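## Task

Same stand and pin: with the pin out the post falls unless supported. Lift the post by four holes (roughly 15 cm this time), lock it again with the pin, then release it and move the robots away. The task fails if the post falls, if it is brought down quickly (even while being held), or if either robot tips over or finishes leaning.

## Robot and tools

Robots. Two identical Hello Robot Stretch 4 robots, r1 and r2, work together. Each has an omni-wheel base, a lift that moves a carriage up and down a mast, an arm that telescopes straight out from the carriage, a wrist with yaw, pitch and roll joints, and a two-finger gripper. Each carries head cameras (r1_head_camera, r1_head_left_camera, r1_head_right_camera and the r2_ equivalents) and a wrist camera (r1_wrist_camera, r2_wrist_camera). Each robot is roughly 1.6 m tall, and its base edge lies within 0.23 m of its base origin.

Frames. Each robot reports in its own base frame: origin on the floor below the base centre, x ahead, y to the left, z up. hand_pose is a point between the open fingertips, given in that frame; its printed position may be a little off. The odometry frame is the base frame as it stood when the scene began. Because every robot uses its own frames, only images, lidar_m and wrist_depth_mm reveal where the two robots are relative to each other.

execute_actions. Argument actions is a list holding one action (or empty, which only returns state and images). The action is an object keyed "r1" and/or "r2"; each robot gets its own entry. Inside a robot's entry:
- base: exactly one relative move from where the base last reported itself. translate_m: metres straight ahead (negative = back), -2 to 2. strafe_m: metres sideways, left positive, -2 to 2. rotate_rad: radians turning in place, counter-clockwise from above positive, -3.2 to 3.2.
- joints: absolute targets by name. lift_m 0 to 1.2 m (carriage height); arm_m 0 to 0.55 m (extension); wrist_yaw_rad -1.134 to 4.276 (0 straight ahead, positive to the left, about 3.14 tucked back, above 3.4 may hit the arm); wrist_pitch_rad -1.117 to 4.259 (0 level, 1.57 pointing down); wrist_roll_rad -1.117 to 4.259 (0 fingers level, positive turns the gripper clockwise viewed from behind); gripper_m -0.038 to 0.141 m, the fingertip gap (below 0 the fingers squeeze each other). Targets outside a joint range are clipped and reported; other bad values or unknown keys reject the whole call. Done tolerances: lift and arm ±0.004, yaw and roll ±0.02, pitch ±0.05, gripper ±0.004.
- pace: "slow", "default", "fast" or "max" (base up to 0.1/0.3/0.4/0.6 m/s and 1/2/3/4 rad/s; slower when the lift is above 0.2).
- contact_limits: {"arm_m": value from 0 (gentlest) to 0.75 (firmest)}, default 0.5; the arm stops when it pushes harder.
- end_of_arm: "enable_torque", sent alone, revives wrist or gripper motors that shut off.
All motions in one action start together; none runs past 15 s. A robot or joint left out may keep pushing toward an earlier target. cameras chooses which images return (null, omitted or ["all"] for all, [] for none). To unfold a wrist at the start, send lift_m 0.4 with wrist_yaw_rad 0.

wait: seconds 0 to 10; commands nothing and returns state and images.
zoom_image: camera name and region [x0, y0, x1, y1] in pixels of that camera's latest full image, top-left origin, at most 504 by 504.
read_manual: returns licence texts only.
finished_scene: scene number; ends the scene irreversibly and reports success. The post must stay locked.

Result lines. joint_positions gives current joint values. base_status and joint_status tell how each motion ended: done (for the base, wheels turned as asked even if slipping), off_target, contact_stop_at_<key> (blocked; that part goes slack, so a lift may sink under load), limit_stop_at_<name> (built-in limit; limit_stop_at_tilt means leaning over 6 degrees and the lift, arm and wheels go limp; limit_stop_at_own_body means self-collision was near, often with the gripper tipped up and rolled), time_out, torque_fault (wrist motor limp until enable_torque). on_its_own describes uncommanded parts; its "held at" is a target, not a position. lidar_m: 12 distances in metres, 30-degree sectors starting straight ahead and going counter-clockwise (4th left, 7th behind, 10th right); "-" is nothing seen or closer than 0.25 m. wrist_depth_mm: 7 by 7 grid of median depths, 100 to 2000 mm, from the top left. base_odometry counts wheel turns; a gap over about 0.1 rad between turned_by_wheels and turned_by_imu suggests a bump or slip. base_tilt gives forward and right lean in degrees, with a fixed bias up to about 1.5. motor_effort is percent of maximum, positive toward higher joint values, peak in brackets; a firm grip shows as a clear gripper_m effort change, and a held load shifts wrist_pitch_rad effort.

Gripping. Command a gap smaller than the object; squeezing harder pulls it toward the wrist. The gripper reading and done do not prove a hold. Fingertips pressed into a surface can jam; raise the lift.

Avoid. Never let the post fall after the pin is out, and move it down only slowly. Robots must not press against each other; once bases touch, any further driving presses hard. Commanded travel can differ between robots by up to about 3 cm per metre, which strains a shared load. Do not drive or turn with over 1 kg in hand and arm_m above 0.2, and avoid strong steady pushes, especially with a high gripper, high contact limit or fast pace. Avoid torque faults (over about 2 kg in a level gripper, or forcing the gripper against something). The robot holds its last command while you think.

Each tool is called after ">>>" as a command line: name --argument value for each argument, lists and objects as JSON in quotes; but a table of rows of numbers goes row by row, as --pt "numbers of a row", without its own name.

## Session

>>> execute_actions --actions '[]'

Scene clock: 0.00 s.
r1.base_odometry: x=+0.000 y=+0.000 heading=+0.000 (m, m, rad; r1's odometry frame)
r1.turned_by_wheels: +0.000 (rad since the last result)
r1.turned_by_imu: +0.000 (rad since the last result)
r1.base_tilt: forward=-0.2 right=+0.3 (deg)
r1.lidar_m: 1.05 1.19 1.17 1.38 2.40 7.21 4.10 3.56 1.77 1.03 0.89 0.87
r1.base_status: not commanded
r1.joint_positions: lift_m=+0.155 arm_m=+0.002 wrist_yaw_rad=+3.223 wrist_pitch_rad=+0.012 wrist_roll_rad=-0.018 gripper_m=+0.057
r1.joint_status: not commanded
r1.motor_effort: lift_m=+20 arm_m=+0 wrist_yaw_rad=+2 wrist_pitch_rad=-7 wrist_roll_rad=-1 gripper_m=-4 wheel_0=+0 wheel_1=+0 wheel_2=+0 (%)
r1.hand_pose: x=-0.1221 y=+0.0638 z=+0.3296 quat_wxyz=(-0.041, -0.006, -0.009, +0.999) (m; r1's base frame)
r1.wrist_depth_mm: - - 132 - - - - / - - 129 - - - - / - - 133 239 - - - / 145 138 139 - - - - / 192 1708 - - 1983 1921 1863 / 190 1025 946 1098 198 1060 1042 / 193 707 778 - 809 732 759
r2.base_odometry: x=+0.000 y=+0.000 heading=+0.000 (m, m, rad; r2's odometry frame)
r2.turned_by_wheels: +0.000 (rad since the last result)
r2.turned_by_imu: +0.000 (rad since the last result)
r2.base_tilt: forward=+0.4 right=-1.3 (deg)
r2.lidar_m: 1.18 0.82 0.77 0.80 1.11 1.33 1.40 1.82 4.54 4.48 3.56 3.38
r2.base_status: not commanded
r2.joint_positions: lift_m=+0.297 arm_m=+0.001 wrist_yaw_rad=+3.218 wrist_pitch_rad=-0.008 wrist_roll_rad=+0.009 gripper_m=+0.057
r2.joint_status: not commanded
r2.motor_effort: lift_m=+18 arm_m=-1 wrist_yaw_rad=-1 wrist_pitch_rad=-7 wrist_roll_rad=+0 gripper_m=-3 wheel_0=+0 wheel_1=+0 wheel_2=+0 (%)
r2.hand_pose: x=-0.1223 y=+0.0652 z=+0.4776 quat_wxyz=(-0.038, +0.004, +0.005, +0.999) (m; r2's base frame)
r2.wrist_depth_mm: - - 138 1756 1537 1366 1205 / - - 136 1756 1537 1308 1205 / - - 132 242 1537 1308 1205 / - 116 138 1661 1499 1308 1182 / 186 - - 1708 1499 1336 1160 / 200 1921 216 1661 213 1281 1160 / 198 1229 1229 153 1255 1205 1138
pictures: r1_head_camera, r1_head_left_camera, r1_head_right_camera, r1_wrist_camera, r2_head_camera, r2_head_left_camera, r2_head_right_camera, r2_wrist_camera
Images, in order (width x height): r1_head_camera 420x560, r1_head_left_camera 420x672, r1_head_right_camera 420x672, r1_wrist_camera 616x392, r2_head_camera 420x560, r2_head_left_camera 420x672, r2_head_right_camera 420x672, r2_wrist_camera 616x392.

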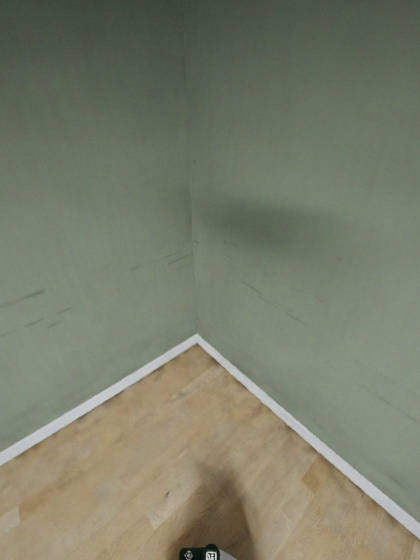

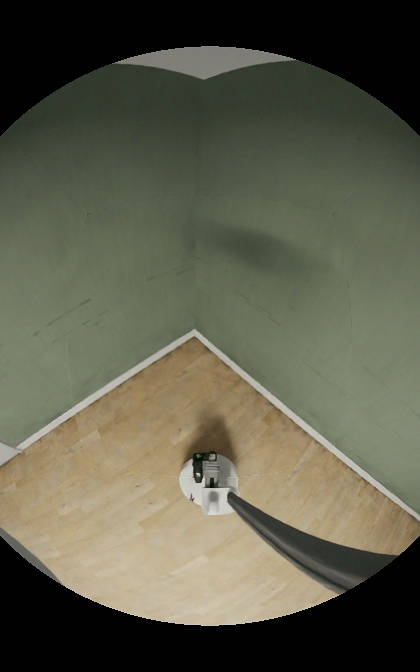

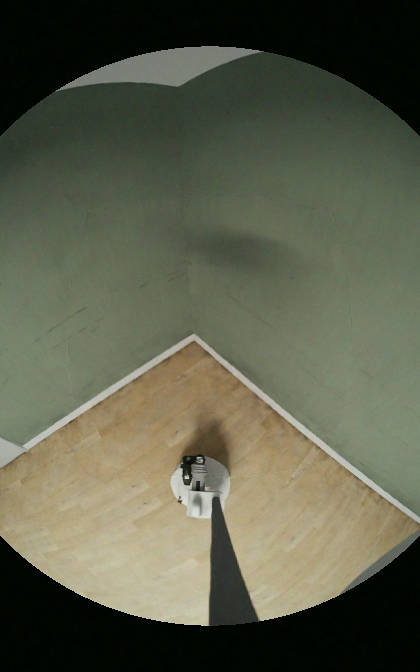

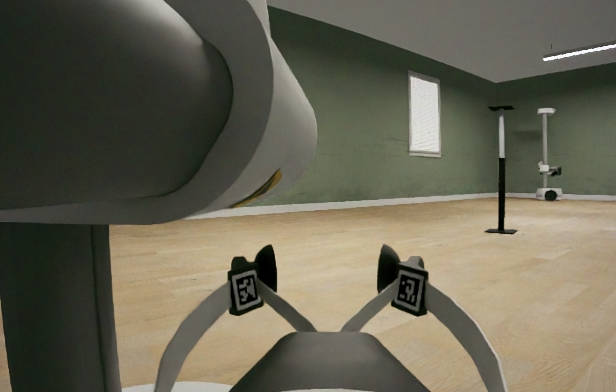

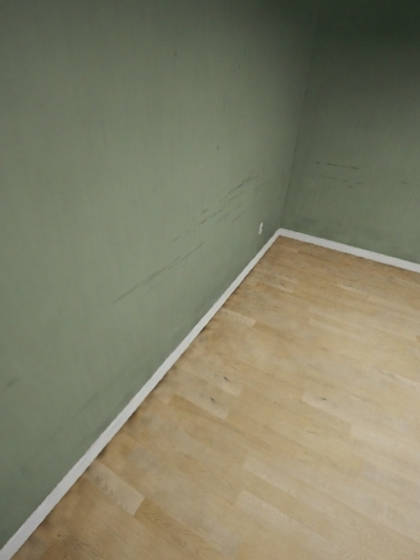

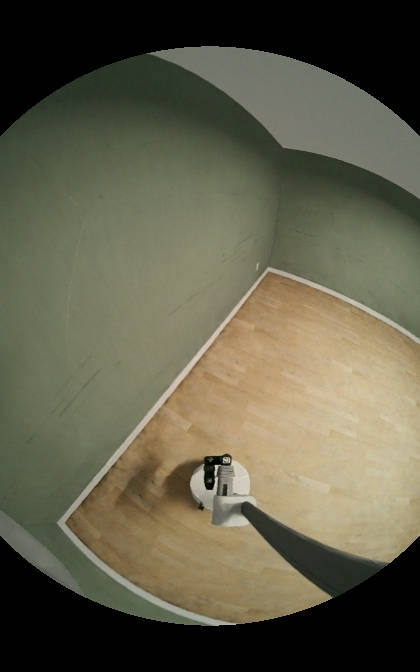

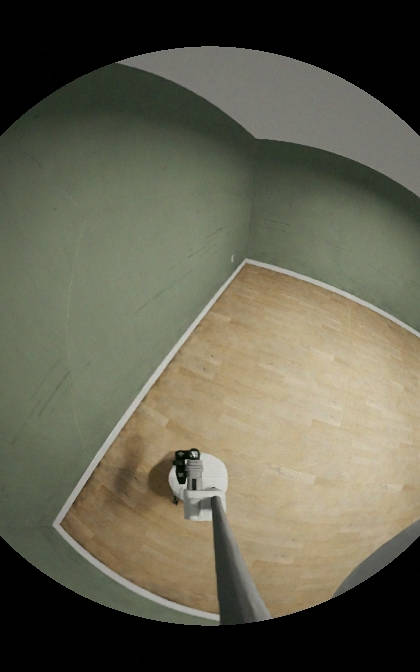

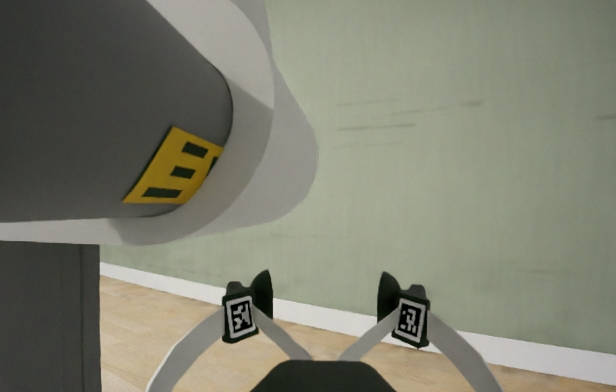

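>>> execute_actions --actions '[{"r1":{"base":{"rotate_rad":2.72},"pace":"fast"},"r2":{"base":{"rotate_rad":-1.8},"pace":"fast","joints":{"lift_m":0.2}}}]' --cameras '[]'

>>> execute_actions --actions '[{"r1":{"base":{"translate_m":1.7},"pace":"max","joints":{"lift_m":0.4,"wrist_yaw_rad":0,"gripper_m":0.1}},"r2":{"base":{"translate_m":2},"pace":"max","joints":{"lift_m":0.4,"wrist_yaw_rad":0,"gripper_m":0.13}}}]' --cameras '["r1_head_camera","r2_head_camera","r1_wrist_camera","r2_wrist_camera"]'

Scene clock: 8.50 s.
r1.base_odometry: x=+0.000 y=+0.000 heading=+2.720 (m, m, rad; r1's odometry frame)
r1.turned_by_wheels: +2.720 (rad since the last result)
r1.turned_by_imu: +2.781 (rad since the last result)
r1.base_tilt: forward=-0.2 right=+0.2 (deg)
r1.lidar_m: 2.82 3.87 3.56 1.48 0.97 0.88 0.90 1.11 1.17 1.19 1.48 3.07
r1.base_status: done
r1.joint_positions: lift_m=+0.155 arm_m=+0.002 wrist_yaw_rad=+3.222 wrist_pitch_rad=+0.012 wrist_roll_rad=-0.018 gripper_m=+0.057
r1.joint_status: not commanded
r1.motor_effort: lift_m=+20(20) arm_m=+0(0) wrist_yaw_rad=+2(2) wrist_pitch_rad=-7(6) wrist_roll_rad=-1(1) gripper_m=+0(2) wheel_0=-1(7) wheel_1=+0(7) wheel_2=+0(8) (%)
r1.hand_pose: x=-0.1221 y=+0.0638 z=+0.3296 quat_wxyz=(-0.040, -0.006, -0.009, +0.999) (m; r1's base frame)
r1.wrist_depth_mm: - - 132 1060 946 854 778 / - - 125 1042 976 854 778 / - - 133 239 976 866 788 / 145 139 139 1078 976 878 778 / 192 1430 1281 1098 960 866 798 / 191 1025 960 1060 199 854 788 / 193 707 768 - 809 732 759
r2.base_odometry: x=+0.000 y=+0.000 heading=-1.800 (m, m, rad; r2's odometry frame)
r2.turned_by_wheels: -1.800 (rad since the last result)
r2.turned_by_imu: -1.771 (rad since the last result)
r2.base_tilt: forward=+0.6 right=-1.2 (deg)
r2.lidar_m: 4.47 3.95 3.40 1.65 0.94 0.78 0.80 0.93 1.33 1.31 1.54 2.67
r2.base_status: done
r2.joint_positions: lift_m=+0.200 arm_m=+0.001 wrist_yaw_rad=+3.218 wrist_pitch_rad=-0.008 wrist_roll_rad=+0.009 gripper_m=+0.057
r2.joint_status: all done
r2.motor_effort: lift_m=+14(17) arm_m=-1(1) wrist_yaw_rad=+1(0) wrist_pitch_rad=-8(6) wrist_roll_rad=-1(1) gripper_m=-3(4) wheel_0=+3(8) wheel_1=+2(11) wheel_2=+1(12) (%)
r2.hand_pose: x=-0.1223 y=+0.0652 z=+0.3807 quat_wxyz=(-0.038, +0.004, +0.005, +0.999) (m; r2's base frame)
r2.wrist_depth_mm: - - 138 991 904 809 759 / - - 136 946 891 831 759 / - - 132 241 891 820 759 / - 116 137 931 891 820 768 / 186 1138 1042 976 891 820 759 / 199 1182 216 946 212 809 759 / 198 1008 976 153 854 778 750
pictures: none
No camera images: the call's "cameras" was empty. Leave "cameras" out to get every camera's image.

Scene clock: 13.33 s.
r1.base_odometry: x=-1.551 y=+0.696 heading=+2.720 (m, m, rad; r1's odometry frame)
r1.turned_by_wheels: +0.000 (rad since the last result)
r1.turned_by_imu: -0.006 (rad since the last result)
r1.base_tilt: forward=-0.1 right=+0.4 (deg)
r1.lidar_m: 1.09 3.22 2.91 2.96 2.70 2.47 2.49 1.96 1.77 1.77 2.27 4.62
r1.base_status: done
r1.joint_positions: lift_m=+0.400 arm_m=+0.002 wrist_yaw_rad=+0.000 wrist_pitch_rad=+0.012 wrist_roll_rad=-0.018 gripper_m=+0.100
r1.joint_status: all done
r1.motor_effort: lift_m=+20(24) arm_m=+0(0) wrist_yaw_rad=+1(6) wrist_pitch_rad=-6(8) wrist_roll_rad=-1(1) gripper_m=-2(7) wheel_0=-1(7) wheel_1=-1(8) wheel_2=+0(15) (%)
r1.hand_pose: x=+0.4610 y=-0.0874 z=+0.5746 quat_wxyz=(+1.000, -0.009, +0.006, +0.000) (m; r1's base frame)
r1.wrist_depth_mm: - - - - - - - / - - - - - - - / - - - - - - - / - - - - - - - / - - - - - - - / 1708 1808 1537 1618 1499 1576 1661 / 1255 1205 1308 - 1281 1182 1229
r2.base_odometry: x=-0.453 y=-1.948 heading=-1.799 (m, m, rad; r2's odometry frame)
r2.turned_by_wheels: +0.000 (rad since the last result)
r2.turned_by_imu: -0.003 (rad since the last result)
r2.base_tilt: forward=+0.4 right=-1.2 (deg)
r2.lidar_m: 2.44 3.39 2.91 2.89 3.22 2.74 2.74 2.12 1.79 1.79 2.10 3.60
r2.base_status: done
r2.joint_positions: lift_m=+0.400 arm_m=+0.001 wrist_yaw_rad=+0.000 wrist_pitch_rad=-0.008 wrist_roll_rad=+0.009 gripper_m=+0.130
r2.joint_status: all done
r2.motor_effort: lift_m=+19(22) arm_m=-1(1) wrist_yaw_rad=-2(4) wrist_pitch_rad=-7(7) wrist_roll_rad=-1(0) gripper_m=-1(4) wheel_0=+0(9) wheel_1=+0(9) wheel_2=+2(13) (%)
r2.hand_pose: x=+0.4605 y=-0.0874 z=+0.5804 quat_wxyz=(+1.000, +0.004, -0.004, +0.000) (m; r2's base frame)
r2.wrist_depth_mm: - - - - - - - / - - - - - - - / - - - - - - - / - - - - - - - / - - - - - - - / - - 216 - - 209 - / 1464 1499 1537 151 1576 1499 1499
pictures: r1_head_camera, r1_wrist_camera, r2_head_camera, r2_wrist_camera
Images, in order (width x height): r1_head_camera 420x560, r1_wrist_camera 616x392, r2_head_camera 420x560, r2_wrist_camera 616x392.

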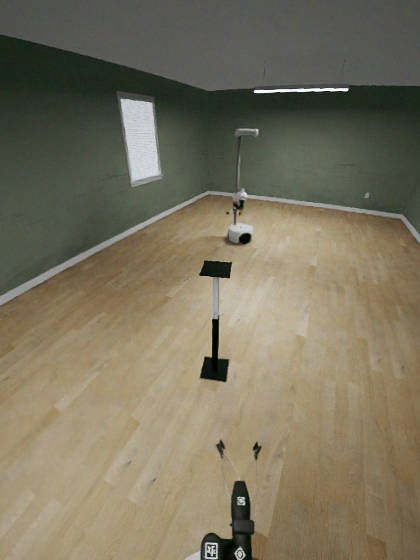

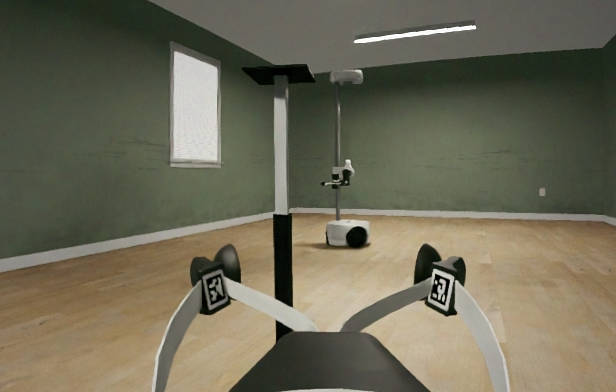

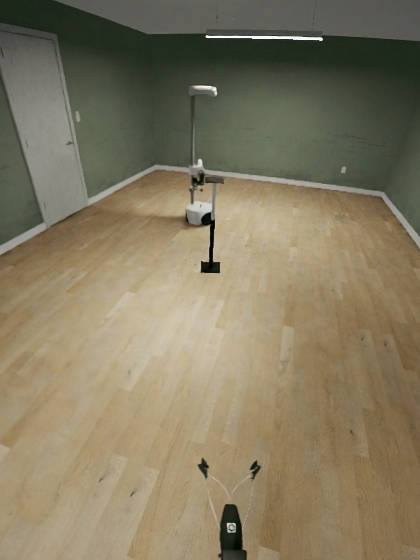

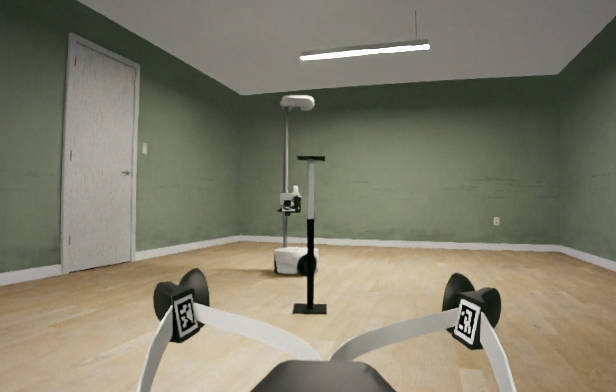

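>>> execute_actions --actions '[{"r1":{"base":{"strafe_m":0.23},"joints":{"lift_m":0.58,"arm_m":0.25,"gripper_m":0.13}},"r2":{"base":{"translate_m":1.6},"pace":"max","joints":{"lift_m":0.32,"gripper_m":0.1,"arm_m":0.15}}}]' --cameras '["r2_wrist_camera"]'

>>> execute_actions --actions '[{"r1":{"base":{"rotate_rad":-0.1},"joints":{"arm_m":0.45}},"r2":{"base":{"strafe_m":0.05},"joints":{"arm_m":0.28}}}]' --cameras '["r1_head_camera","r2_head_camera","r1_wrist_camera","r2_wrist_camera"]'

Scene clock: 26.53 s.
r1.base_odometry: x=-1.645 y=+0.486 heading=+2.720 (m, m, rad; r1's odometry frame)
r1.turned_by_wheels: +0.000 (rad since the last result)
r1.turned_by_imu: +0.000 (rad since the last result)
r1.base_tilt: forward=-0.1 right=+0.1 (deg)
r1.lidar_m: 1.14 2.95 2.71 2.74 2.59 2.37 2.39 2.19 2.00 1.98 2.56 5.17
r1.base_status: done
r1.joint_positions: lift_m=+0.580 arm_m=+0.249 wrist_yaw_rad=+0.000 wrist_pitch_rad=+0.012 wrist_roll_rad=-0.018 gripper_m=+0.130
r1.joint_status: all done
r1.motor_effort: lift_m=+22(24) arm_m=+9(9) wrist_yaw_rad=+1(1) wrist_pitch_rad=-5(7) wrist_roll_rad=-1(1) gripper_m=+0(8) wheel_0=+0(7) wheel_1=+0(9) wheel_2=+1(2) (%)
r1.hand_pose: x=+0.7079 y=-0.0874 z=+0.7545 quat_wxyz=(+1.000, -0.009, +0.006, +0.000) (m; r1's base frame)
r1.wrist_depth_mm: - - - - - - - / - - - - - - - / - - - - - - - / - - - - - - - / - - - - - - - / - - 1921 1921 1042 1863 - / 1618 1537 1708 - 1499 1537 1576
r2.base_odometry: x=-0.815 y=-3.507 heading=-1.799 (m, m, rad; r2's odometry frame)
r2.turned_by_wheels: +0.000 (rad since the last result)
r2.turned_by_imu: -0.003 (rad since the last result)
r2.base_tilt: forward=+0.5 right=-1.1 (deg)
r2.lidar_m: 0.81 2.90 2.51 2.49 2.90 4.29 - 2.57 2.23 2.21 2.54 4.37
r2.base_status: done
r2.joint_positions: lift_m=+0.320 arm_m=+0.149 wrist_yaw_rad=+0.000 wrist_pitch_rad=-0.008 wrist_roll_rad=+0.009 gripper_m=+0.100
r2.joint_status: all done
r2.motor_effort: lift_m=+17(15) arm_m=+5(7) wrist_yaw_rad=+3(0) wrist_pitch_rad=-7(8) wrist_roll_rad=+0(0) gripper_m=-3(1) wheel_0=+2(9) wheel_1=+2(10) wheel_2=+1(14) (%)
r2.hand_pose: x=+0.6084 y=-0.0874 z=+0.5006 quat_wxyz=(+1.000, +0.004, -0.004, +0.000) (m; r2's base frame)
r2.wrist_depth_mm: - - - - - - - / - - - - - - - / - - - 1921 - - - / - - - - - - - / - - - - - - - / 1863 1983 206 1618 1708 1863 1921 / 1255 1255 1205 150 1281 1229 1308
pictures: r2_wrist_camera
Images, in order (width x height): r2_wrist_camera 616x392.

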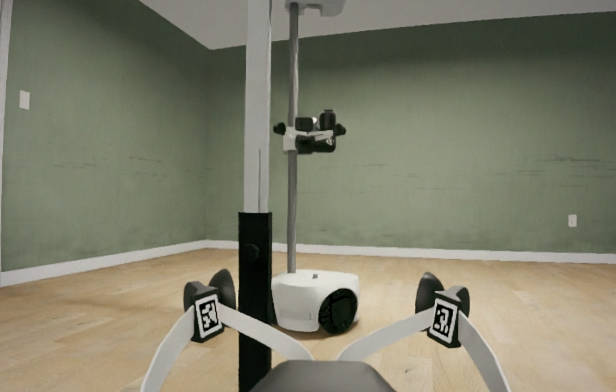

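Scene clock: 28.23 s.
r1.base_odometry: x=-1.645 y=+0.486 heading=+2.620 (m, m, rad; r1's odometry frame)
r1.turned_by_wheels: -0.100 (rad since the last result)
r1.turned_by_imu: -0.102 (rad since the last result)
r1.base_tilt: forward=-0.2 right=+0.4 (deg)
r1.lidar_m: 1.11 3.12 2.69 2.71 2.71 2.38 2.37 2.32 2.00 1.96 2.37 4.20
r1.base_status: done
r1.joint_positions: lift_m=+0.580 arm_m=+0.449 wrist_yaw_rad=+0.000 wrist_pitch_rad=+0.012 wrist_roll_rad=-0.018 gripper_m=+0.130
r1.joint_status: all done
r1.motor_effort: lift_m=+22(23) arm_m=+8(8) wrist_yaw_rad=+1(3) wrist_pitch_rad=-6(6) wrist_roll_rad=-1(1) gripper_m=-2(3) wheel_0=-1(6) wheel_1=+0(5) wheel_2=-1(6) (%)
r1.hand_pose: x=+0.9079 y=-0.0874 z=+0.7545 quat_wxyz=(+1.000, -0.009, +0.006, +0.000) (m; r1's base frame)
r1.wrist_depth_mm: - - - - - - - / - - - - - - - / - - - - - - - / - - - - - - - / - - - 1464 - - - / - - 1921 535 1921 1863 - / 1618 1537 1661 - 1576 1537 1537
r2.base_odometry: x=-0.767 y=-3.518 heading=-1.799 (m, m, rad; r2's odometry frame)
r2.turned_by_wheels: +0.000 (rad since the last result)
r2.turned_by_imu: +0.000 (rad since the last result)
r2.base_tilt: forward=+0.7 right=-1.3 (deg)
r2.lidar_m: 0.80 2.85 2.44 2.46 2.85 4.25 - 2.66 2.24 2.24 2.60 4.42
r2.base_status: done
r2.joint_positions: lift_m=+0.320 arm_m=+0.279 wrist_yaw_rad=+0.000 wrist_pitch_rad=-0.008 wrist_roll_rad=+0.009 gripper_m=+0.100
r2.joint_status: all done
r2.motor_effort: lift_m=+16(17) arm_m=+6(7) wrist_yaw_rad=+0(2) wrist_pitch_rad=-6(7) wrist_roll_rad=-1(1) gripper_m=-1(2) wheel_0=-1(10) wheel_1=+0(8) wheel_2=+0(1) (%)
r2.hand_pose: x=+0.7384 y=-0.0874 z=+0.5006 quat_wxyz=(+1.000, +0.004, -0.004, +0.000) (m; r2's base frame)
r2.wrist_depth_mm: - - - 1756 - - - / - - - 759 - - - / - - - 991 - - - / - - - - - - - / - - - - - - - / 1921 1983 206 1397 1499 1808 1983 / 1281 1281 1281 150 1308 1205 1308
pictures: r1_head_camera, r1_wrist_camera, r2_head_camera, r2_wrist_camera
Images, in order (width x height): r1_head_camera 420x560, r1_wrist_camera 616x392, r2_head_camera 420x560, r2_wrist_camera 616x392.

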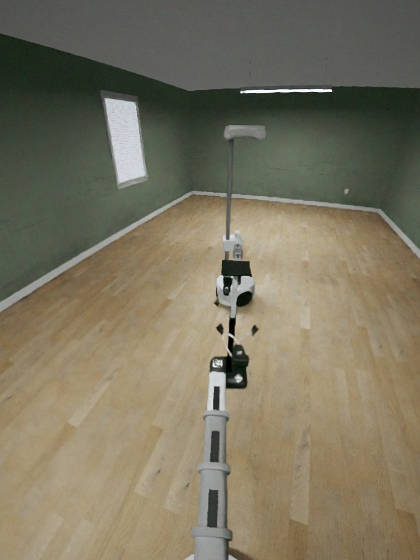

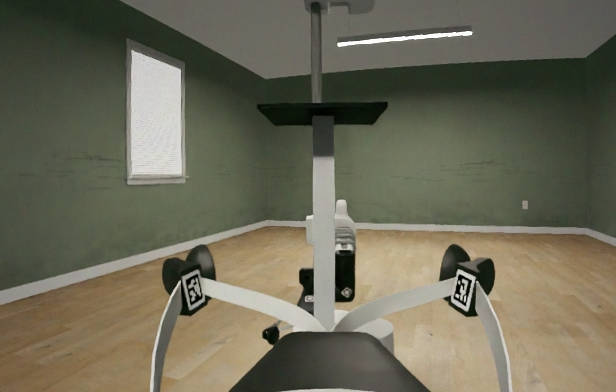

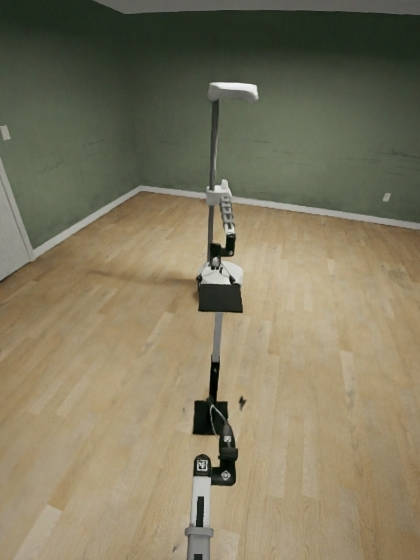

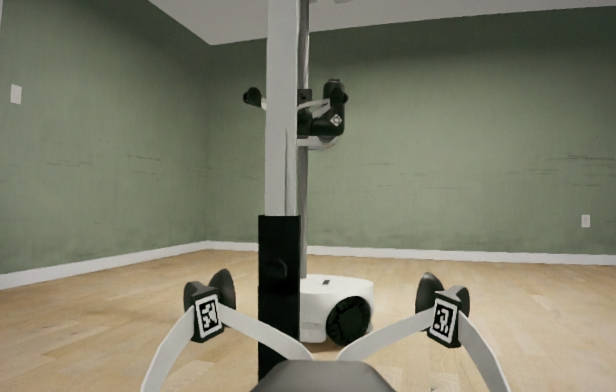

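>>> execute_actions --actions '[{"r1":{"base":{"translate_m":0.3}},"r2":{"base":{"strafe_m":0.042},"joints":{"arm_m":0.37,"gripper_m":0.08}}}]' --cameras '["r1_wrist_camera","r2_wrist_camera"]'

Scene clock: 35.73 s.
r1.base_odometry: x=-1.905 y=+0.635 heading=+2.620 (m, m, rad; r1's odometry frame)
r1.turned_by_wheels: +0.000 (rad since the last result)
r1.turned_by_imu: -0.002 (rad since the last result)
r1.base_tilt: forward=-0.3 right=+0.2 (deg)
r1.lidar_m: 0.83 3.01 2.61 2.64 3.08 2.66 2.67 2.42 2.04 2.08 2.46 4.37
r1.base_status: done
r1.joint_positions: lift_m=+0.580 arm_m=+0.449 wrist_yaw_rad=+0.000 wrist_pitch_rad=+0.012 wrist_roll_rad=-0.018 gripper_m=+0.130
r1.joint_status: not commanded
r1.motor_effort: lift_m=+22(22) arm_m=+8(9) wrist_yaw_rad=+2(1) wrist_pitch_rad=-7(7) wrist_roll_rad=-1(1) gripper_m=+5(1) wheel_0=+0(5) wheel_1=+1(6) wheel_2=+1(9) (%)
r1.hand_pose: x=+0.9079 y=-0.0874 z=+0.7545 quat_wxyz=(+1.000, -0.009, +0.006, +0.000) (m; r1's base frame)
r1.wrist_depth_mm: - - 210 212 212 - - / - - - 223 - - - / - - - 224 - - - / - - - 225 - - - / - - - 227 - - - / - - 1921 227 715 1808 - / 1576 1537 1708 - 1336 1576 1537
r2.base_odometry: x=-0.726 y=-3.527 heading=-1.799 (m, m, rad; r2's odometry frame)
r2.turned_by_wheels: +0.000 (rad since the last result)
r2.turned_by_imu: +0.001 (rad since the last result)
r2.base_tilt: forward=+0.6 right=-1.3 (deg)
r2.lidar_m: 0.82 2.80 2.41 2.40 2.79 4.25 - 2.68 2.31 2.30 2.64 4.47
r2.base_status: done
r2.joint_positions: lift_m=+0.320 arm_m=+0.369 wrist_yaw_rad=+0.000 wrist_pitch_rad=-0.008 wrist_roll_rad=+0.009 gripper_m=+0.080
r2.joint_status: all done
r2.motor_effort: lift_m=+17(17) arm_m=+6(8) wrist_yaw_rad=+0(2) wrist_pitch_rad=-7(7) wrist_roll_rad=-1(1) gripper_m=-2(8) wheel_0=-1(10) wheel_1=+2(8) wheel_2=+0(0) (%)
r2.hand_pose: x=+0.8284 y=-0.0874 z=+0.5006 quat_wxyz=(+1.000, +0.004, -0.004, +0.000) (m; r2's base frame)
r2.wrist_depth_mm: - - - 452 - - - / - - - 597 - - - / - - - - - - - / - - - - - - - / - - - 290 - - - / 1863 1983 204 290 221 - 1983 / 1255 1229 1281 149 1098 1205 1308
pictures: r1_wrist_camera, r2_wrist_camera
Images, in order (width x height): r1_wrist_camera 616x392, r2_wrist_camera 616x392.

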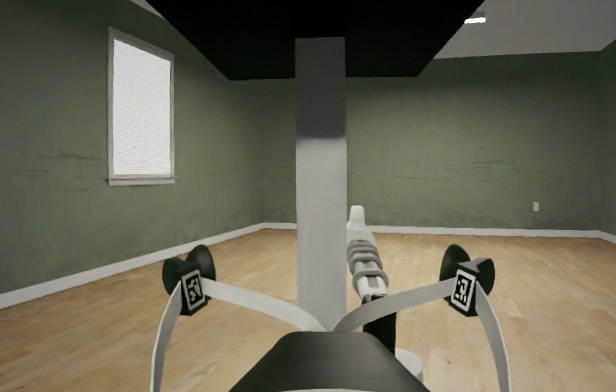

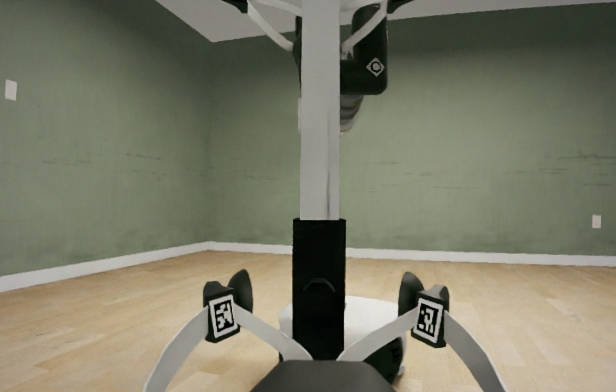

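>>> execute_actions --actions '[{"r1":{"base":{"strafe_m":0.004},"joints":{"arm_m":0.466,"gripper_m":-0.03}},"r2":{"base":{"strafe_m":0.004},"joints":{"arm_m":0.398,"gripper_m":0.035}}}]' --cameras '[]'

>>> execute_actions --actions '[{"r1":{"joints":{"lift_m":0.585},"pace":"slow"},"r2":{"joints":{"gripper_m":-0.03}}}]' --cameras '["r1_wrist_camera","r2_wrist_camera"]'

Scene clock: 44.57 s.
r1.base_odometry: x=-1.908 y=+0.632 heading=+2.620 (m, m, rad; r1's odometry frame)
r1.turned_by_wheels: +0.001 (rad since the last result)
r1.turned_by_imu: -0.009 (rad since the last result)
r1.base_tilt: forward=+0.0 right=+0.3 (deg)
r1.lidar_m: 0.82 3.02 2.61 2.63 3.06 2.67 2.67 2.44 2.06 2.09 2.45 4.33
r1.base_status: done
r1.joint_positions: lift_m=+0.580 arm_m=+0.466 wrist_yaw_rad=+0.011 wrist_pitch_rad=+0.013 wrist_roll_rad=-0.018 gripper_m=-0.029
r1.joint_status: all done
r1.on_its_own: wrist_yaw_rad is at rest, and its effort (-31) is outside its rest range (-13 to +13)
r1.motor_effort: lift_m=+22(22) arm_m=-2(9) wrist_yaw_rad=-31(31) wrist_pitch_rad=-9(9) wrist_roll_rad=-1(1) gripper_m=-34(35) wheel_0=-2(6) wheel_1=-2(6) wheel_2=+13(17) (%)
r1.hand_pose: x=+0.9267 y=-0.0841 z=+0.7543 quat_wxyz=(+1.000, -0.009, +0.006, +0.006) (m; r1's base frame)
r1.wrist_depth_mm: - - 209 197 213 - - / - - - 199 - - - / - - - 201 - - - / - - - 204 - - - / - - - 204 - - - / - - 181 206 195 1863 - / 1576 1537 1708 - 1182 1499 1537
r2.base_odometry: x=-0.722 y=-3.528 heading=-1.799 (m, m, rad; r2's odometry frame)
r2.turned_by_wheels: +0.000 (rad since the last result)
r2.turned_by_imu: +0.000 (rad since the last result)
r2.base_tilt: forward=+0.6 right=-1.2 (deg)
r2.lidar_m: 0.82 2.79 2.41 2.41 2.81 4.26 - 2.68 2.29 2.30 2.66 4.49
r2.base_status: done
r2.joint_positions: lift_m=+0.320 arm_m=+0.397 wrist_yaw_rad=+0.000 wrist_pitch_rad=-0.008 wrist_roll_rad=+0.009 gripper_m=+0.035
r2.joint_status: all done
r2.motor_effort: lift_m=+17(17) arm_m=+6(5) wrist_yaw_rad=-1(0) wrist_pitch_rad=-6(7) wrist_roll_rad=-1(0) gripper_m=-5(4) wheel_0=+1(7) wheel_1=-2(9) wheel_2=+0(1) (%)
r2.hand_pose: x=+0.8564 y=-0.0874 z=+0.5006 quat_wxyz=(+1.000, +0.004, -0.004, +0.000) (m; r2's base frame)
r2.wrist_depth_mm: - - - 273 574 - - / - - - 273 - - - / - - - 272 - - - / - - - 272 - - - / - - - 259 - - - / 1921 1983 1863 258 207 - 1921 / 1281 1308 1255 161 1042 1205 1336
pictures: none
No camera images: the call's "cameras" was empty. Leave "cameras" out to get every camera's image.

Scene clock: 45.93 s.
r1.base_odometry: x=-1.908 y=+0.632 heading=+2.620 (m, m, rad; r1's odometry frame)
r1.turned_by_wheels: +0.000 (rad since the last result)
r1.turned_by_imu: -0.001 (rad since the last result)
r1.base_tilt: forward=-0.1 right=+0.3 (deg)
r1.lidar_m: 0.82 3.04 2.62 2.62 3.06 2.66 2.67 2.44 2.04 2.10 2.47 4.30
r1.base_status: not commanded
r1.joint_positions: lift_m=+0.585 arm_m=+0.466 wrist_yaw_rad=+0.012 wrist_pitch_rad=+0.019 wrist_roll_rad=-0.018 gripper_m=-0.029
r1.joint_status: all done
r1.on_its_own: wrist_yaw_rad is at rest, and its effort (-32) is outside its rest range (-13 to +13); wrist_pitch_rad is at rest, and its effort (-27) is outside its rest range (-23 to +23)
r1.motor_effort: lift_m=+25(25) arm_m=-2(2) wrist_yaw_rad=-32(32) wrist_pitch_rad=-27(27) wrist_roll_rad=-1(1) gripper_m=-34(34) wheel_0=-2(2) wheel_1=-2(2) wheel_2=+13(13) (%)
r1.hand_pose: x=+0.9267 y=-0.0840 z=+0.7572 quat_wxyz=(+1.000, -0.009, +0.010, +0.006) (m; r1's base frame)
r1.wrist_depth_mm: - - 208 196 211 - - / - - - 198 - - - / - - - 201 - - - / - - - 202 - - - / - - - 204 - - - / - - 182 205 195 1808 - / 1576 1499 1661 - 1138 1464 1499
r2.base_odometry: x=-0.722 y=-3.528 heading=-1.799 (m, m, rad; r2's odometry frame)
r2.turned_by_wheels: +0.000 (rad since the last result)
r2.turned_by_imu: +0.000 (rad since the last result)
r2.base_tilt: forward=+0.6 right=-1.3 (deg)
r2.lidar_m: 0.81 2.79 2.42 2.41 2.79 4.27 - 2.66 2.30 2.30 2.65 4.48
r2.base_status: not commanded
r2.joint_positions: lift_m=+0.320 arm_m=+0.398 wrist_yaw_rad=+0.004 wrist_pitch_rad=-0.008 wrist_roll_rad=+0.009 gripper_m=-0.029
r2.joint_status: all done
r2.on_its_own: wrist_yaw_rad is at rest, and its effort (-14) is outside its rest range (-13 to +13)
r2.motor_effort: lift_m=+16(17) arm_m=+1(6) wrist_yaw_rad=-14(12) wrist_pitch_rad=-7(7) wrist_roll_rad=-1(1) gripper_m=-33(37) wheel_0=+0(1) wheel_1=-2(2) wheel_2=+0(0) (%)
r2.hand_pose: x=+0.8576 y=-0.0861 z=+0.5006 quat_wxyz=(+1.000, +0.004, -0.004, +0.002) (m; r2's base frame)
r2.wrist_depth_mm: - - - 271 609 - - / - - - 272 - - - / - - - 270 - - - / - - - 268 - - - / - - - 259 - - - / 1921 1983 - 203 203 1983 1983 / 1308 1229 1229 230 1042 154 1336
pictures: r1_wrist_camera, r2_wrist_camera
Images, in order (width x height): r1_wrist_camera 616x392, r2_wrist_camera 616x392.

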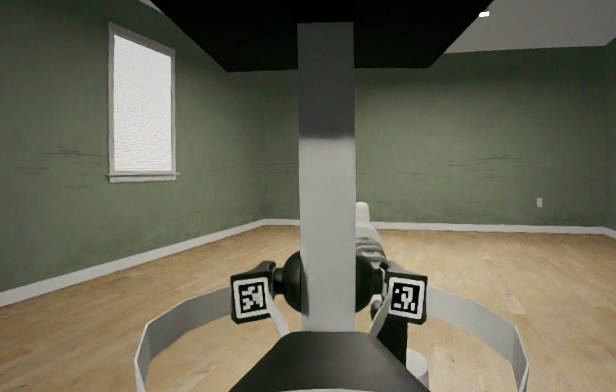

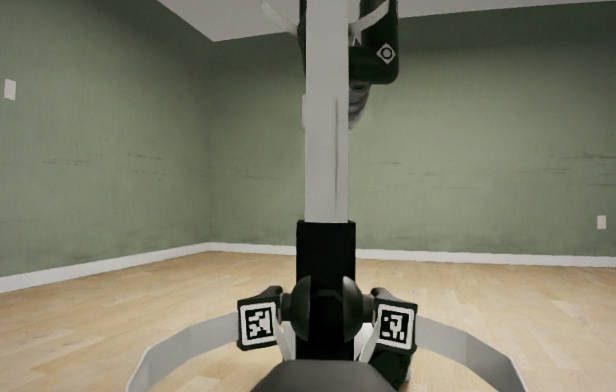

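>>> execute_actions --actions '[{"r1":{"joints":{"arm_m":0.474},"pace":"slow"},"r2":{"joints":{"arm_m":0.385},"pace":"slow"}}]' --cameras '[]'

>>> execute_actions --actions '[{"r1":{"joints":{"lift_m":0.596},"pace":"slow"}}]' --cameras '["r2_wrist_camera"]'

Scene clock: 55.47 s.
r1.base_odometry: x=-1.907 y=+0.632 heading=+2.621 (m, m, rad; r1's odometry frame)
r1.turned_by_wheels: +0.000 (rad since the last result)
r1.turned_by_imu: +0.000 (rad since the last result)
r1.base_tilt: forward=-0.3 right=+0.3 (deg)
r1.lidar_m: 0.83 3.01 2.61 2.62 3.06 2.68 2.68 2.44 2.05 2.10 2.44 4.31
r1.base_status: not commanded
r1.joint_positions: lift_m=+0.585 arm_m=+0.472 wrist_yaw_rad=+0.001 wrist_pitch_rad=+0.020 wrist_roll_rad=-0.018 gripper_m=-0.029
r1.joint_status: all done
r1.on_its_own: wrist_pitch_rad is at rest, and its effort (-27) is outside its rest range (-23 to +23)
r1.motor_effort: lift_m=+25(25) arm_m=+11(12) wrist_yaw_rad=-1(32) wrist_pitch_rad=-27(27) wrist_roll_rad=-1(1) gripper_m=-25(32) wheel_0=+6(6) wheel_1=+3(3) wheel_2=+2(13) (%)
r1.hand_pose: x=+0.9314 y=-0.0872 z=+0.7570 quat_wxyz=(+1.000, -0.009, +0.010, +0.000) (m; r1's base frame)
r1.wrist_depth_mm: - - 208 195 211 - - / - - - 197 - - - / - - - 199 - - - / - - - 201 - - - / - - - 203 - - - / - - 182 205 194 1863 - / 1576 1499 1618 - 1160 1464 1499
r2.base_odometry: x=-0.722 y=-3.528 heading=-1.798 (m, m, rad; r2's odometry frame)
r2.turned_by_wheels: +0.001 (rad since the last result)
r2.turned_by_imu: +0.002 (rad since the last result)
r2.base_tilt: forward=+0.5 right=-1.2 (deg)
r2.lidar_m: 0.82 2.79 2.39 2.41 2.80 4.27 - 2.67 2.29 2.30 2.67 4.47
r2.base_status: not commanded
r2.joint_positions: lift_m=+0.320 arm_m=+0.386 wrist_yaw_rad=+0.008 wrist_pitch_rad=-0.009 wrist_roll_rad=+0.009 gripper_m=-0.029
r2.joint_status: all done
r2.on_its_own: wrist_yaw_rad is at rest, and its effort (-21) is outside its rest range (-13 to +13)
r2.motor_effort: lift_m=+17(16) arm_m=-6(12) wrist_yaw_rad=-21(25) wrist_pitch_rad=-5(6) wrist_roll_rad=-1(1) gripper_m=-23(36) wheel_0=+6(6) wheel_1=+2(3) wheel_2=+2(2) (%)
r2.hand_pose: x=+0.8461 y=-0.0851 z=+0.5008 quat_wxyz=(+1.000, +0.004, -0.004, +0.004) (m; r2's base frame)
r2.wrist_depth_mm: - - - 427 569 - - / - - - - - - - / - - - - - - - / - - - - - - - / - - - 272 - - - / 1863 1921 1983 202 270 - - / 1281 1255 1255 164 1042 1205 1308
pictures: none
No camera images: the call's "cameras" was empty. Leave "cameras" out to get every camera's image.

Scene clock: 56.23 s.
r1.base_odometry: x=-1.907 y=+0.632 heading=+2.621 (m, m, rad; r1's odometry frame)
r1.turned_by_wheels: +0.000 (rad since the last result)
r1.turned_by_imu: +0.000 (rad since the last result)
r1.base_tilt: forward=-0.1 right=+0.3 (deg)
r1.lidar_m: 0.83 3.02 2.61 2.62 3.06 2.67 2.67 2.45 2.07 2.10 2.47 4.31
r1.base_status: not commanded
r1.joint_positions: lift_m=+0.595 arm_m=+0.472 wrist_yaw_rad=+0.001 wrist_pitch_rad=+0.028 wrist_roll_rad=-0.018 gripper_m=-0.029
r1.joint_status: all done
r1.on_its_own: wrist_pitch_rad is at rest, and its effort (-51) is outside its rest range (-23 to +23)
r1.motor_effort: lift_m=+28(31) arm_m=+11(11) wrist_yaw_rad=-1(1) wrist_pitch_rad=-51(59) wrist_roll_rad=+1(1) gripper_m=-23(22) wheel_0=+6(6) wheel_1=+3(3) wheel_2=+1(2) (%)
r1.hand_pose: x=+0.9315 y=-0.0871 z=+0.7655 quat_wxyz=(+1.000, -0.009, +0.014, +0.001) (m; r1's base frame)
r1.wrist_depth_mm: - - 206 193 209 - - / - - - 196 - - - / - - - 198 - - - / - - - 200 - - - / - - - 203 - - - / - - 182 204 193 1756 - / 1537 1464 1618 - 1138 1430 1499
r2.base_odometry: x=-0.722 y=-3.528 heading=-1.799 (m, m, rad; r2's odometry frame)
r2.turned_by_wheels: -0.001 (rad since the last result)
r2.turned_by_imu: -0.001 (rad since the last result)
r2.base_tilt: forward=+0.5 right=-1.2 (deg)
r2.lidar_m: 0.82 2.81 2.42 2.40 2.79 4.26 - 2.68 2.30 2.30 2.67 4.46
r2.base_status: not commanded
r2.joint_positions: lift_m=+0.320 arm_m=+0.386 wrist_yaw_rad=+0.000 wrist_pitch_rad=-0.008 wrist_roll_rad=+0.009 gripper_m=-0.029
r2.joint_status: not commanded
r2.motor_effort: lift_m=+17(17) arm_m=-6(6) wrist_yaw_rad=-1(23) wrist_pitch_rad=-6(6) wrist_roll_rad=+0(0) gripper_m=-20(22) wheel_0=+0(6) wheel_1=+0(2) wheel_2=+0(2) (%)
r2.hand_pose: x=+0.8454 y=-0.0874 z=+0.5007 quat_wxyz=(+1.000, +0.004, -0.004, +0.000) (m; r2's base frame)
r2.wrist_depth_mm: - - - 439 591 - - / - - - 282 - - - / - - - - - - - / - - - - - - - / - - - 272 - - - / 1921 1983 1983 200 189 - - / 1281 1255 676 226 1060 1160 1336
pictures: r2_wrist_camera
Images, in order (width x height): r2_wrist_camera 616x392.

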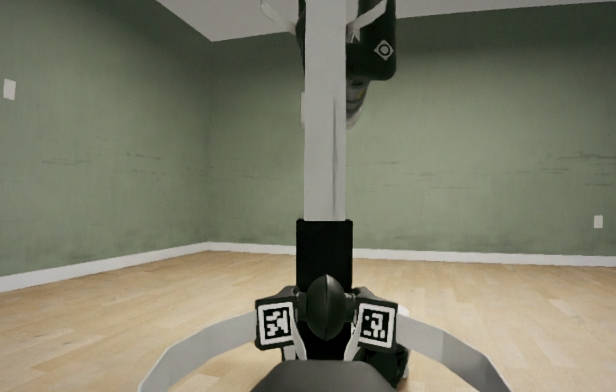

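>>> execute_actions --actions '[{"r1":{"joints":{"lift_m":0.593},"pace":"slow"},"r2":{"joints":{"gripper_m":0.035,"arm_m":0.378}}}]' --cameras '[]'

>>> execute_actions --actions '[{"r2":{"joints":{"arm_m":0.403,"lift_m":0.316}}}]' --cameras '["r2_wrist_camera"]'

>>> execute_actions --actions '[{"r2":{"joints":{"gripper_m":-0.035,"arm_m":0.407}}}]' --cameras '[]'

>>> execute_actions --actions '[{"r2":{"joints":{"arm_m":0.394},"pace":"slow"}}]' --cameras '["r2_wrist_camera","r2_head_camera"]'

>>> zoom_image --camera "r2_head_camera" --region '[195,345,255,405]'

Scene clock: 74.50 s.
r1.base_odometry: x=-1.907 y=+0.632 heading=+2.621 (m, m, rad; r1's odometry frame)
r1.turned_by_wheels: +0.000 (rad since the last result)
r1.turned_by_imu: +0.000 (rad since the last result)
r1.base_tilt: forward=-0.2 right=+0.3 (deg)
r1.lidar_m: 0.83 3.00 2.61 2.64 3.07 2.67 2.67 2.45 2.08 2.09 2.47 4.31
r1.base_status: not commanded
r1.joint_positions: lift_m=+0.593 arm_m=+0.472 wrist_yaw_rad=+0.001 wrist_pitch_rad=+0.025 wrist_roll_rad=-0.018 gripper_m=-0.029
r1.joint_status: all done
r1.on_its_own: wrist_pitch_rad is at rest, and its effort (-43) is outside its rest range (-23 to +23)
r1.motor_effort: lift_m=+22(27) arm_m=+11(11) wrist_yaw_rad=+0(1) wrist_pitch_rad=-43(49) wrist_roll_rad=+0(1) gripper_m=-24(24) wheel_0=+6(6) wheel_1=+3(3) wheel_2=+1(1) (%)
r1.hand_pose: x=+0.9315 y=-0.0872 z=+0.7638 quat_wxyz=(+1.000, -0.009, +0.012, +0.001) (m; r1's base frame)
r1.wrist_depth_mm: - - 207 193 209 - - / - - - 196 - - - / - - - 198 - - - / - - - 200 - - - / - - - 202 - - - / - - 182 204 194 1808 - / 1576 1499 1618 - 1138 1397 1499
r2.base_odometry: x=-0.722 y=-3.528 heading=-1.799 (m, m, rad; r2's odometry frame)
r2.turned_by_wheels: +0.000 (rad since the last result)
r2.turned_by_imu: +0.001 (rad since the last result)
r2.base_tilt: forward=+0.4 right=-1.2 (deg)
r2.lidar_m: 0.79 2.78 2.42 2.41 2.78 4.27 - 2.68 2.32 2.30 2.67 4.47
r2.base_status: not commanded
r2.joint_positions: lift_m=+0.320 arm_m=+0.379 wrist_yaw_rad=+0.000 wrist_pitch_rad=-0.008 wrist_roll_rad=+0.009 gripper_m=+0.035
r2.joint_status: all done
r2.motor_effort: lift_m=+17(17) arm_m=-5(5) wrist_yaw_rad=+0(0) wrist_pitch_rad=-6(5) wrist_roll_rad=+0(0) gripper_m=-5(24) wheel_0=+0(0) wheel_1=+0(0) wheel_2=+0(0) (%)
r2.hand_pose: x=+0.8384 y=-0.0874 z=+0.5007 quat_wxyz=(+1.000, +0.004, -0.004, +0.000) (m; r2's base frame)
r2.wrist_depth_mm: - - - 445 - - - / - - - 917 - - - / - - - - - - - / - - - - - - - / - - - 279 - - - / 1921 - 1808 278 208 - 1983 / 1308 1336 1205 161 1060 1205 1308
pictures: none
No camera images: the call's "cameras" was empty. Leave "cameras" out to get every camera's image.

Scene clock: 75.30 s.
r1.base_odometry: x=-1.907 y=+0.632 heading=+2.621 (m, m, rad; r1's odometry frame)
r1.turned_by_wheels: +0.000 (rad since the last result)
r1.turned_by_imu: +0.000 (rad since the last result)
r1.base_tilt: forward=-0.1 right=+0.3 (deg)
r1.lidar_m: 0.83 3.05 2.61 2.63 3.07 2.67 2.66 2.45 2.04 2.08 2.46 4.32
r1.base_status: not commanded
r1.joint_positions: lift_m=+0.593 arm_m=+0.472 wrist_yaw_rad=+0.001 wrist_pitch_rad=+0.025 wrist_roll_rad=-0.018 gripper_m=-0.029
r1.joint_status: not commanded
r1.on_its_own: wrist_pitch_rad is at rest, and its effort (-44) is outside its rest range (-23 to +23)
r1.motor_effort: lift_m=+22(22) arm_m=+10(11) wrist_yaw_rad=-1(0) wrist_pitch_rad=-44(43) wrist_roll_rad=+1(0) gripper_m=-25(22) wheel_0=+6(6) wheel_1=+3(3) wheel_2=+1(1) (%)
r1.hand_pose: x=+0.9315 y=-0.0872 z=+0.7638 quat_wxyz=(+1.000, -0.009, +0.012, +0.001) (m; r1's base frame)
r1.wrist_depth_mm: - - 207 195 209 - - / - - - 195 - - - / - - - 198 - - - / - - - 200 - - - / - - - 202 - - - / - - 182 205 194 1863 - / 1576 1499 1618 - 1138 1397 1499
r2.base_odometry: x=-0.722 y=-3.528 heading=-1.799 (m, m, rad; r2's odometry frame)
r2.turned_by_wheels: +0.000 (rad since the last result)
r2.turned_by_imu: +0.000 (rad since the last result)
r2.base_tilt: forward=+0.5 right=-1.2 (deg)
r2.lidar_m: 0.79 2.79 2.40 2.41 2.78 4.27 - 2.67 2.29 2.31 2.67 4.49
r2.base_status: not commanded
r2.joint_positions: lift_m=+0.316 arm_m=+0.402 wrist_yaw_rad=+0.000 wrist_pitch_rad=-0.008 wrist_roll_rad=+0.009 gripper_m=+0.035
r2.joint_status: all done
r2.motor_effort: lift_m=+13(17) arm_m=+6(6) wrist_yaw_rad=+3(1) wrist_pitch_rad=-7(5) wrist_roll_rad=-1(1) gripper_m=-6(5) wheel_0=+0(0) wheel_1=+1(0) wheel_2=-1(0) (%)
r2.hand_pose: x=+0.8614 y=-0.0874 z=+0.4969 quat_wxyz=(+1.000, +0.004, -0.004, +0.000) (m; r2's base frame)
r2.wrist_depth_mm: - - - 267 549 - - / - - - 266 - - - / - - - 266 - - - / - - - 265 - - - / - - - 256 - - - / 1863 1921 1756 225 208 - 1921 / 1229 1308 1205 160 1008 1205 1281
pictures: r2_wrist_camera
Images, in order (width x height): r2_wrist_camera 616x392.

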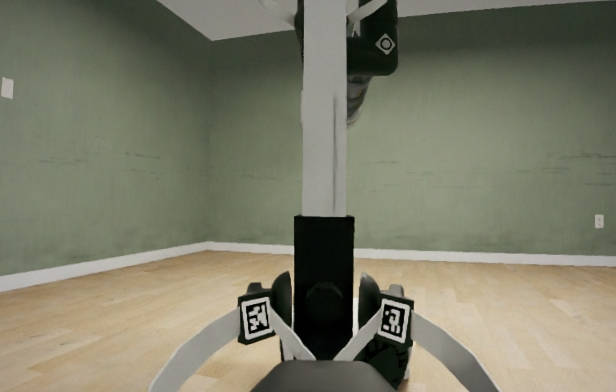

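Scene clock: 76.70 s.
r1.base_odometry: x=-1.907 y=+0.632 heading=+2.621 (m, m, rad; r1's odometry frame)
r1.turned_by_wheels: +0.000 (rad since the last result)
r1.turned_by_imu: +0.000 (rad since the last result)
r1.base_tilt: forward=-0.1 right=+0.3 (deg)
r1.lidar_m: 0.83 3.02 2.62 2.62 3.05 2.67 2.67 2.44 2.06 2.07 2.49 4.30
r1.base_status: not commanded
r1.joint_positions: lift_m=+0.593 arm_m=+0.472 wrist_yaw_rad=+0.000 wrist_pitch_rad=+0.022 wrist_roll_rad=-0.018 gripper_m=-0.029
r1.joint_status: not commanded
r1.on_its_own: wrist_pitch_rad is at rest, and its effort (-32) is outside its rest range (-23 to +23)
r1.motor_effort: lift_m=+22(22) arm_m=+10(11) wrist_yaw_rad=+0(1) wrist_pitch_rad=-32(44) wrist_roll_rad=+1(1) gripper_m=-24(18) wheel_0=+6(6) wheel_1=+3(3) wheel_2=+1(1) (%)
r1.hand_pose: x=+0.9315 y=-0.0873 z=+0.7648 quat_wxyz=(+1.000, -0.009, +0.011, +0.000) (m; r1's base frame)
r1.wrist_depth_mm: - - 207 195 209 - - / - - - 196 - - - / - - - 198 - - - / - - - 201 - - - / - - - 202 - - - / - - 182 205 194 1863 - / 1576 1499 1618 - 1160 1464 1537
r2.base_odometry: x=-0.722 y=-3.528 heading=-1.799 (m, m, rad; r2's odometry frame)
r2.turned_by_wheels: +0.000 (rad since the last result)
r2.turned_by_imu: +0.000 (rad since the last result)
r2.base_tilt: forward=+0.6 right=-1.4 (deg)
r2.lidar_m: 0.81 2.81 2.40 2.40 2.79 4.28 - 2.68 2.31 2.30 2.64 4.47
r2.base_status: not commanded
r2.joint_positions: lift_m=+0.316 arm_m=+0.407 wrist_yaw_rad=+0.006 wrist_pitch_rad=-0.008 wrist_roll_rad=+0.009 gripper_m=-0.034
r2.joint_status: all done
r2.on_its_own: wrist_yaw_rad is at rest, and its effort (-18) is outside its rest range (-13 to +13)
r2.motor_effort: lift_m=+14(14) arm_m=-1(4) wrist_yaw_rad=-18(16) wrist_pitch_rad=-8(8) wrist_roll_rad=-1(1) gripper_m=-38(36) wheel_0=-1(1) wheel_1=+0(0) wheel_2=+2(2) (%)
r2.hand_pose: x=+0.8671 y=-0.0856 z=+0.4967 quat_wxyz=(+1.000, +0.004, -0.004, +0.003) (m; r2's base frame)
r2.wrist_depth_mm: - - - 262 535 - - / - - - 260 - - - / - - - 260 - - - / - - - 259 - - - / - - - 249 - - - / 1863 1983 1983 208 195 - 1983 / 1281 1182 1205 249 1025 153 1281
pictures: none
No camera images: the call's "cameras" was empty. Leave "cameras" out to get every camera's image.

Scene clock: 77.70 s.
r1.base_odometry: x=-1.907 y=+0.632 heading=+2.621 (m, m, rad; r1's odometry frame)
r1.turned_by_wheels: +0.000 (rad since the last result)
r1.turned_by_imu: +0.000 (rad since the last result)
r1.base_tilt: forward=-0.1 right=+0.3 (deg)
r1.lidar_m: 0.82 3.03 2.62 2.62 3.08 2.67 2.66 2.45 2.06 2.11 2.48 4.31
r1.base_status: not commanded
r1.joint_positions: lift_m=+0.593 arm_m=+0.472 wrist_yaw_rad=+0.000 wrist_pitch_rad=+0.022 wrist_roll_rad=-0.018 gripper_m=-0.029
r1.joint_status: not commanded
r1.on_its_own: wrist_pitch_rad is at rest, and its effort (-34) is outside its rest range (-23 to +23)
r1.motor_effort: lift_m=+22(22) arm_m=+11(11) wrist_yaw_rad=+0(0) wrist_pitch_rad=-34(33) wrist_roll_rad=+1(1) gripper_m=-23(24) wheel_0=+6(6) wheel_1=+3(3) wheel_2=+1(1) (%)
r1.hand_pose: x=+0.9315 y=-0.0873 z=+0.7648 quat_wxyz=(+1.000, -0.009, +0.011, +0.000) (m; r1's base frame)
r1.wrist_depth_mm: - - 208 195 210 - - / - - - 197 - - - / - - - 198 - - - / - - - 201 - - - / - - - 203 - - - / - - 182 204 194 1808 - / 1537 1537 1618 - 1160 1499 1537
r2.base_odometry: x=-0.722 y=-3.528 heading=-1.799 (m, m, rad; r2's odometry frame)
r2.turned_by_wheels: +0.000 (rad since the last result)
r2.turned_by_imu: +0.000 (rad since the last result)
r2.base_tilt: forward=+0.5 right=-1.2 (deg)
r2.lidar_m: 0.81 2.83 2.40 2.40 2.81 4.28 - 2.66 2.31 2.32 2.64 4.47
r2.base_status: not commanded
r2.joint_positions: lift_m=+0.316 arm_m=+0.396 wrist_yaw_rad=+0.006 wrist_pitch_rad=-0.008 wrist_roll_rad=+0.009 gripper_m=-0.034
r2.joint_status: all done
r2.on_its_own: wrist_yaw_rad is at rest, and its effort (-16) is outside its rest range (-13 to +13)
r2.motor_effort: lift_m=+14(14) arm_m=-12(11) wrist_yaw_rad=-16(20) wrist_pitch_rad=-7(9) wrist_roll_rad=+0(0) gripper_m=-38(37) wheel_0=-1(1) wheel_1=+0(0) wheel_2=+3(3) (%)
r2.hand_pose: x=+0.8560 y=-0.0857 z=+0.4968 quat_wxyz=(+1.000, +0.004, -0.004, +0.003) (m; r2's base frame)
r2.wrist_depth_mm: - - - 272 549 - - / - - - 272 - - - / - - - 271 - - - / - - - 271 - - - / - - - 262 - - - / 1863 1921 - 204 200 1983 1983 / 1281 1205 1229 230 1025 152 1281
pictures: r2_head_camera, r2_wrist_camera
Images, in order (width x height): r2_head_camera 420x560, r2_wrist_camera 616x392.

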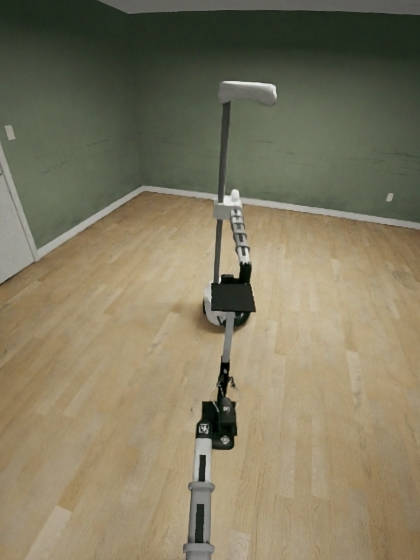

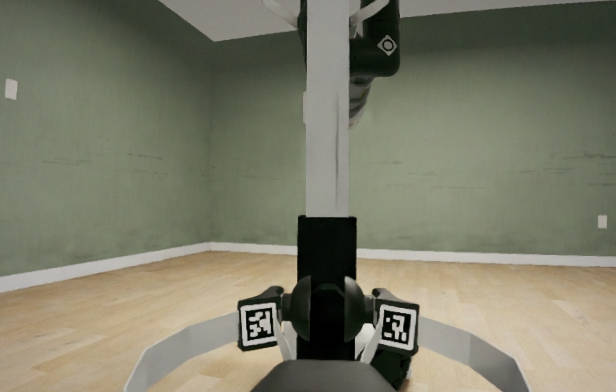

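Region (195, 345, 255, 405) of r2_head_camera's 420x560 image, scaled by 8.400, with more detail than that image has.

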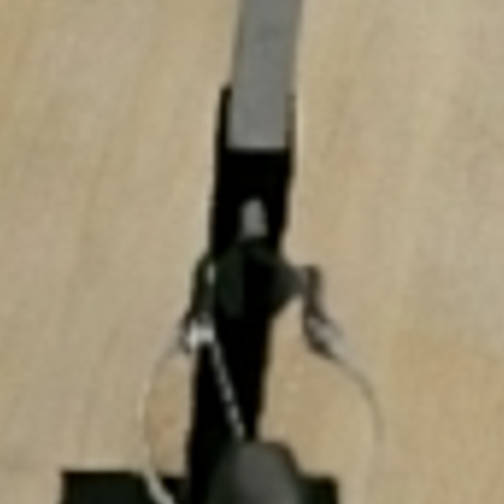

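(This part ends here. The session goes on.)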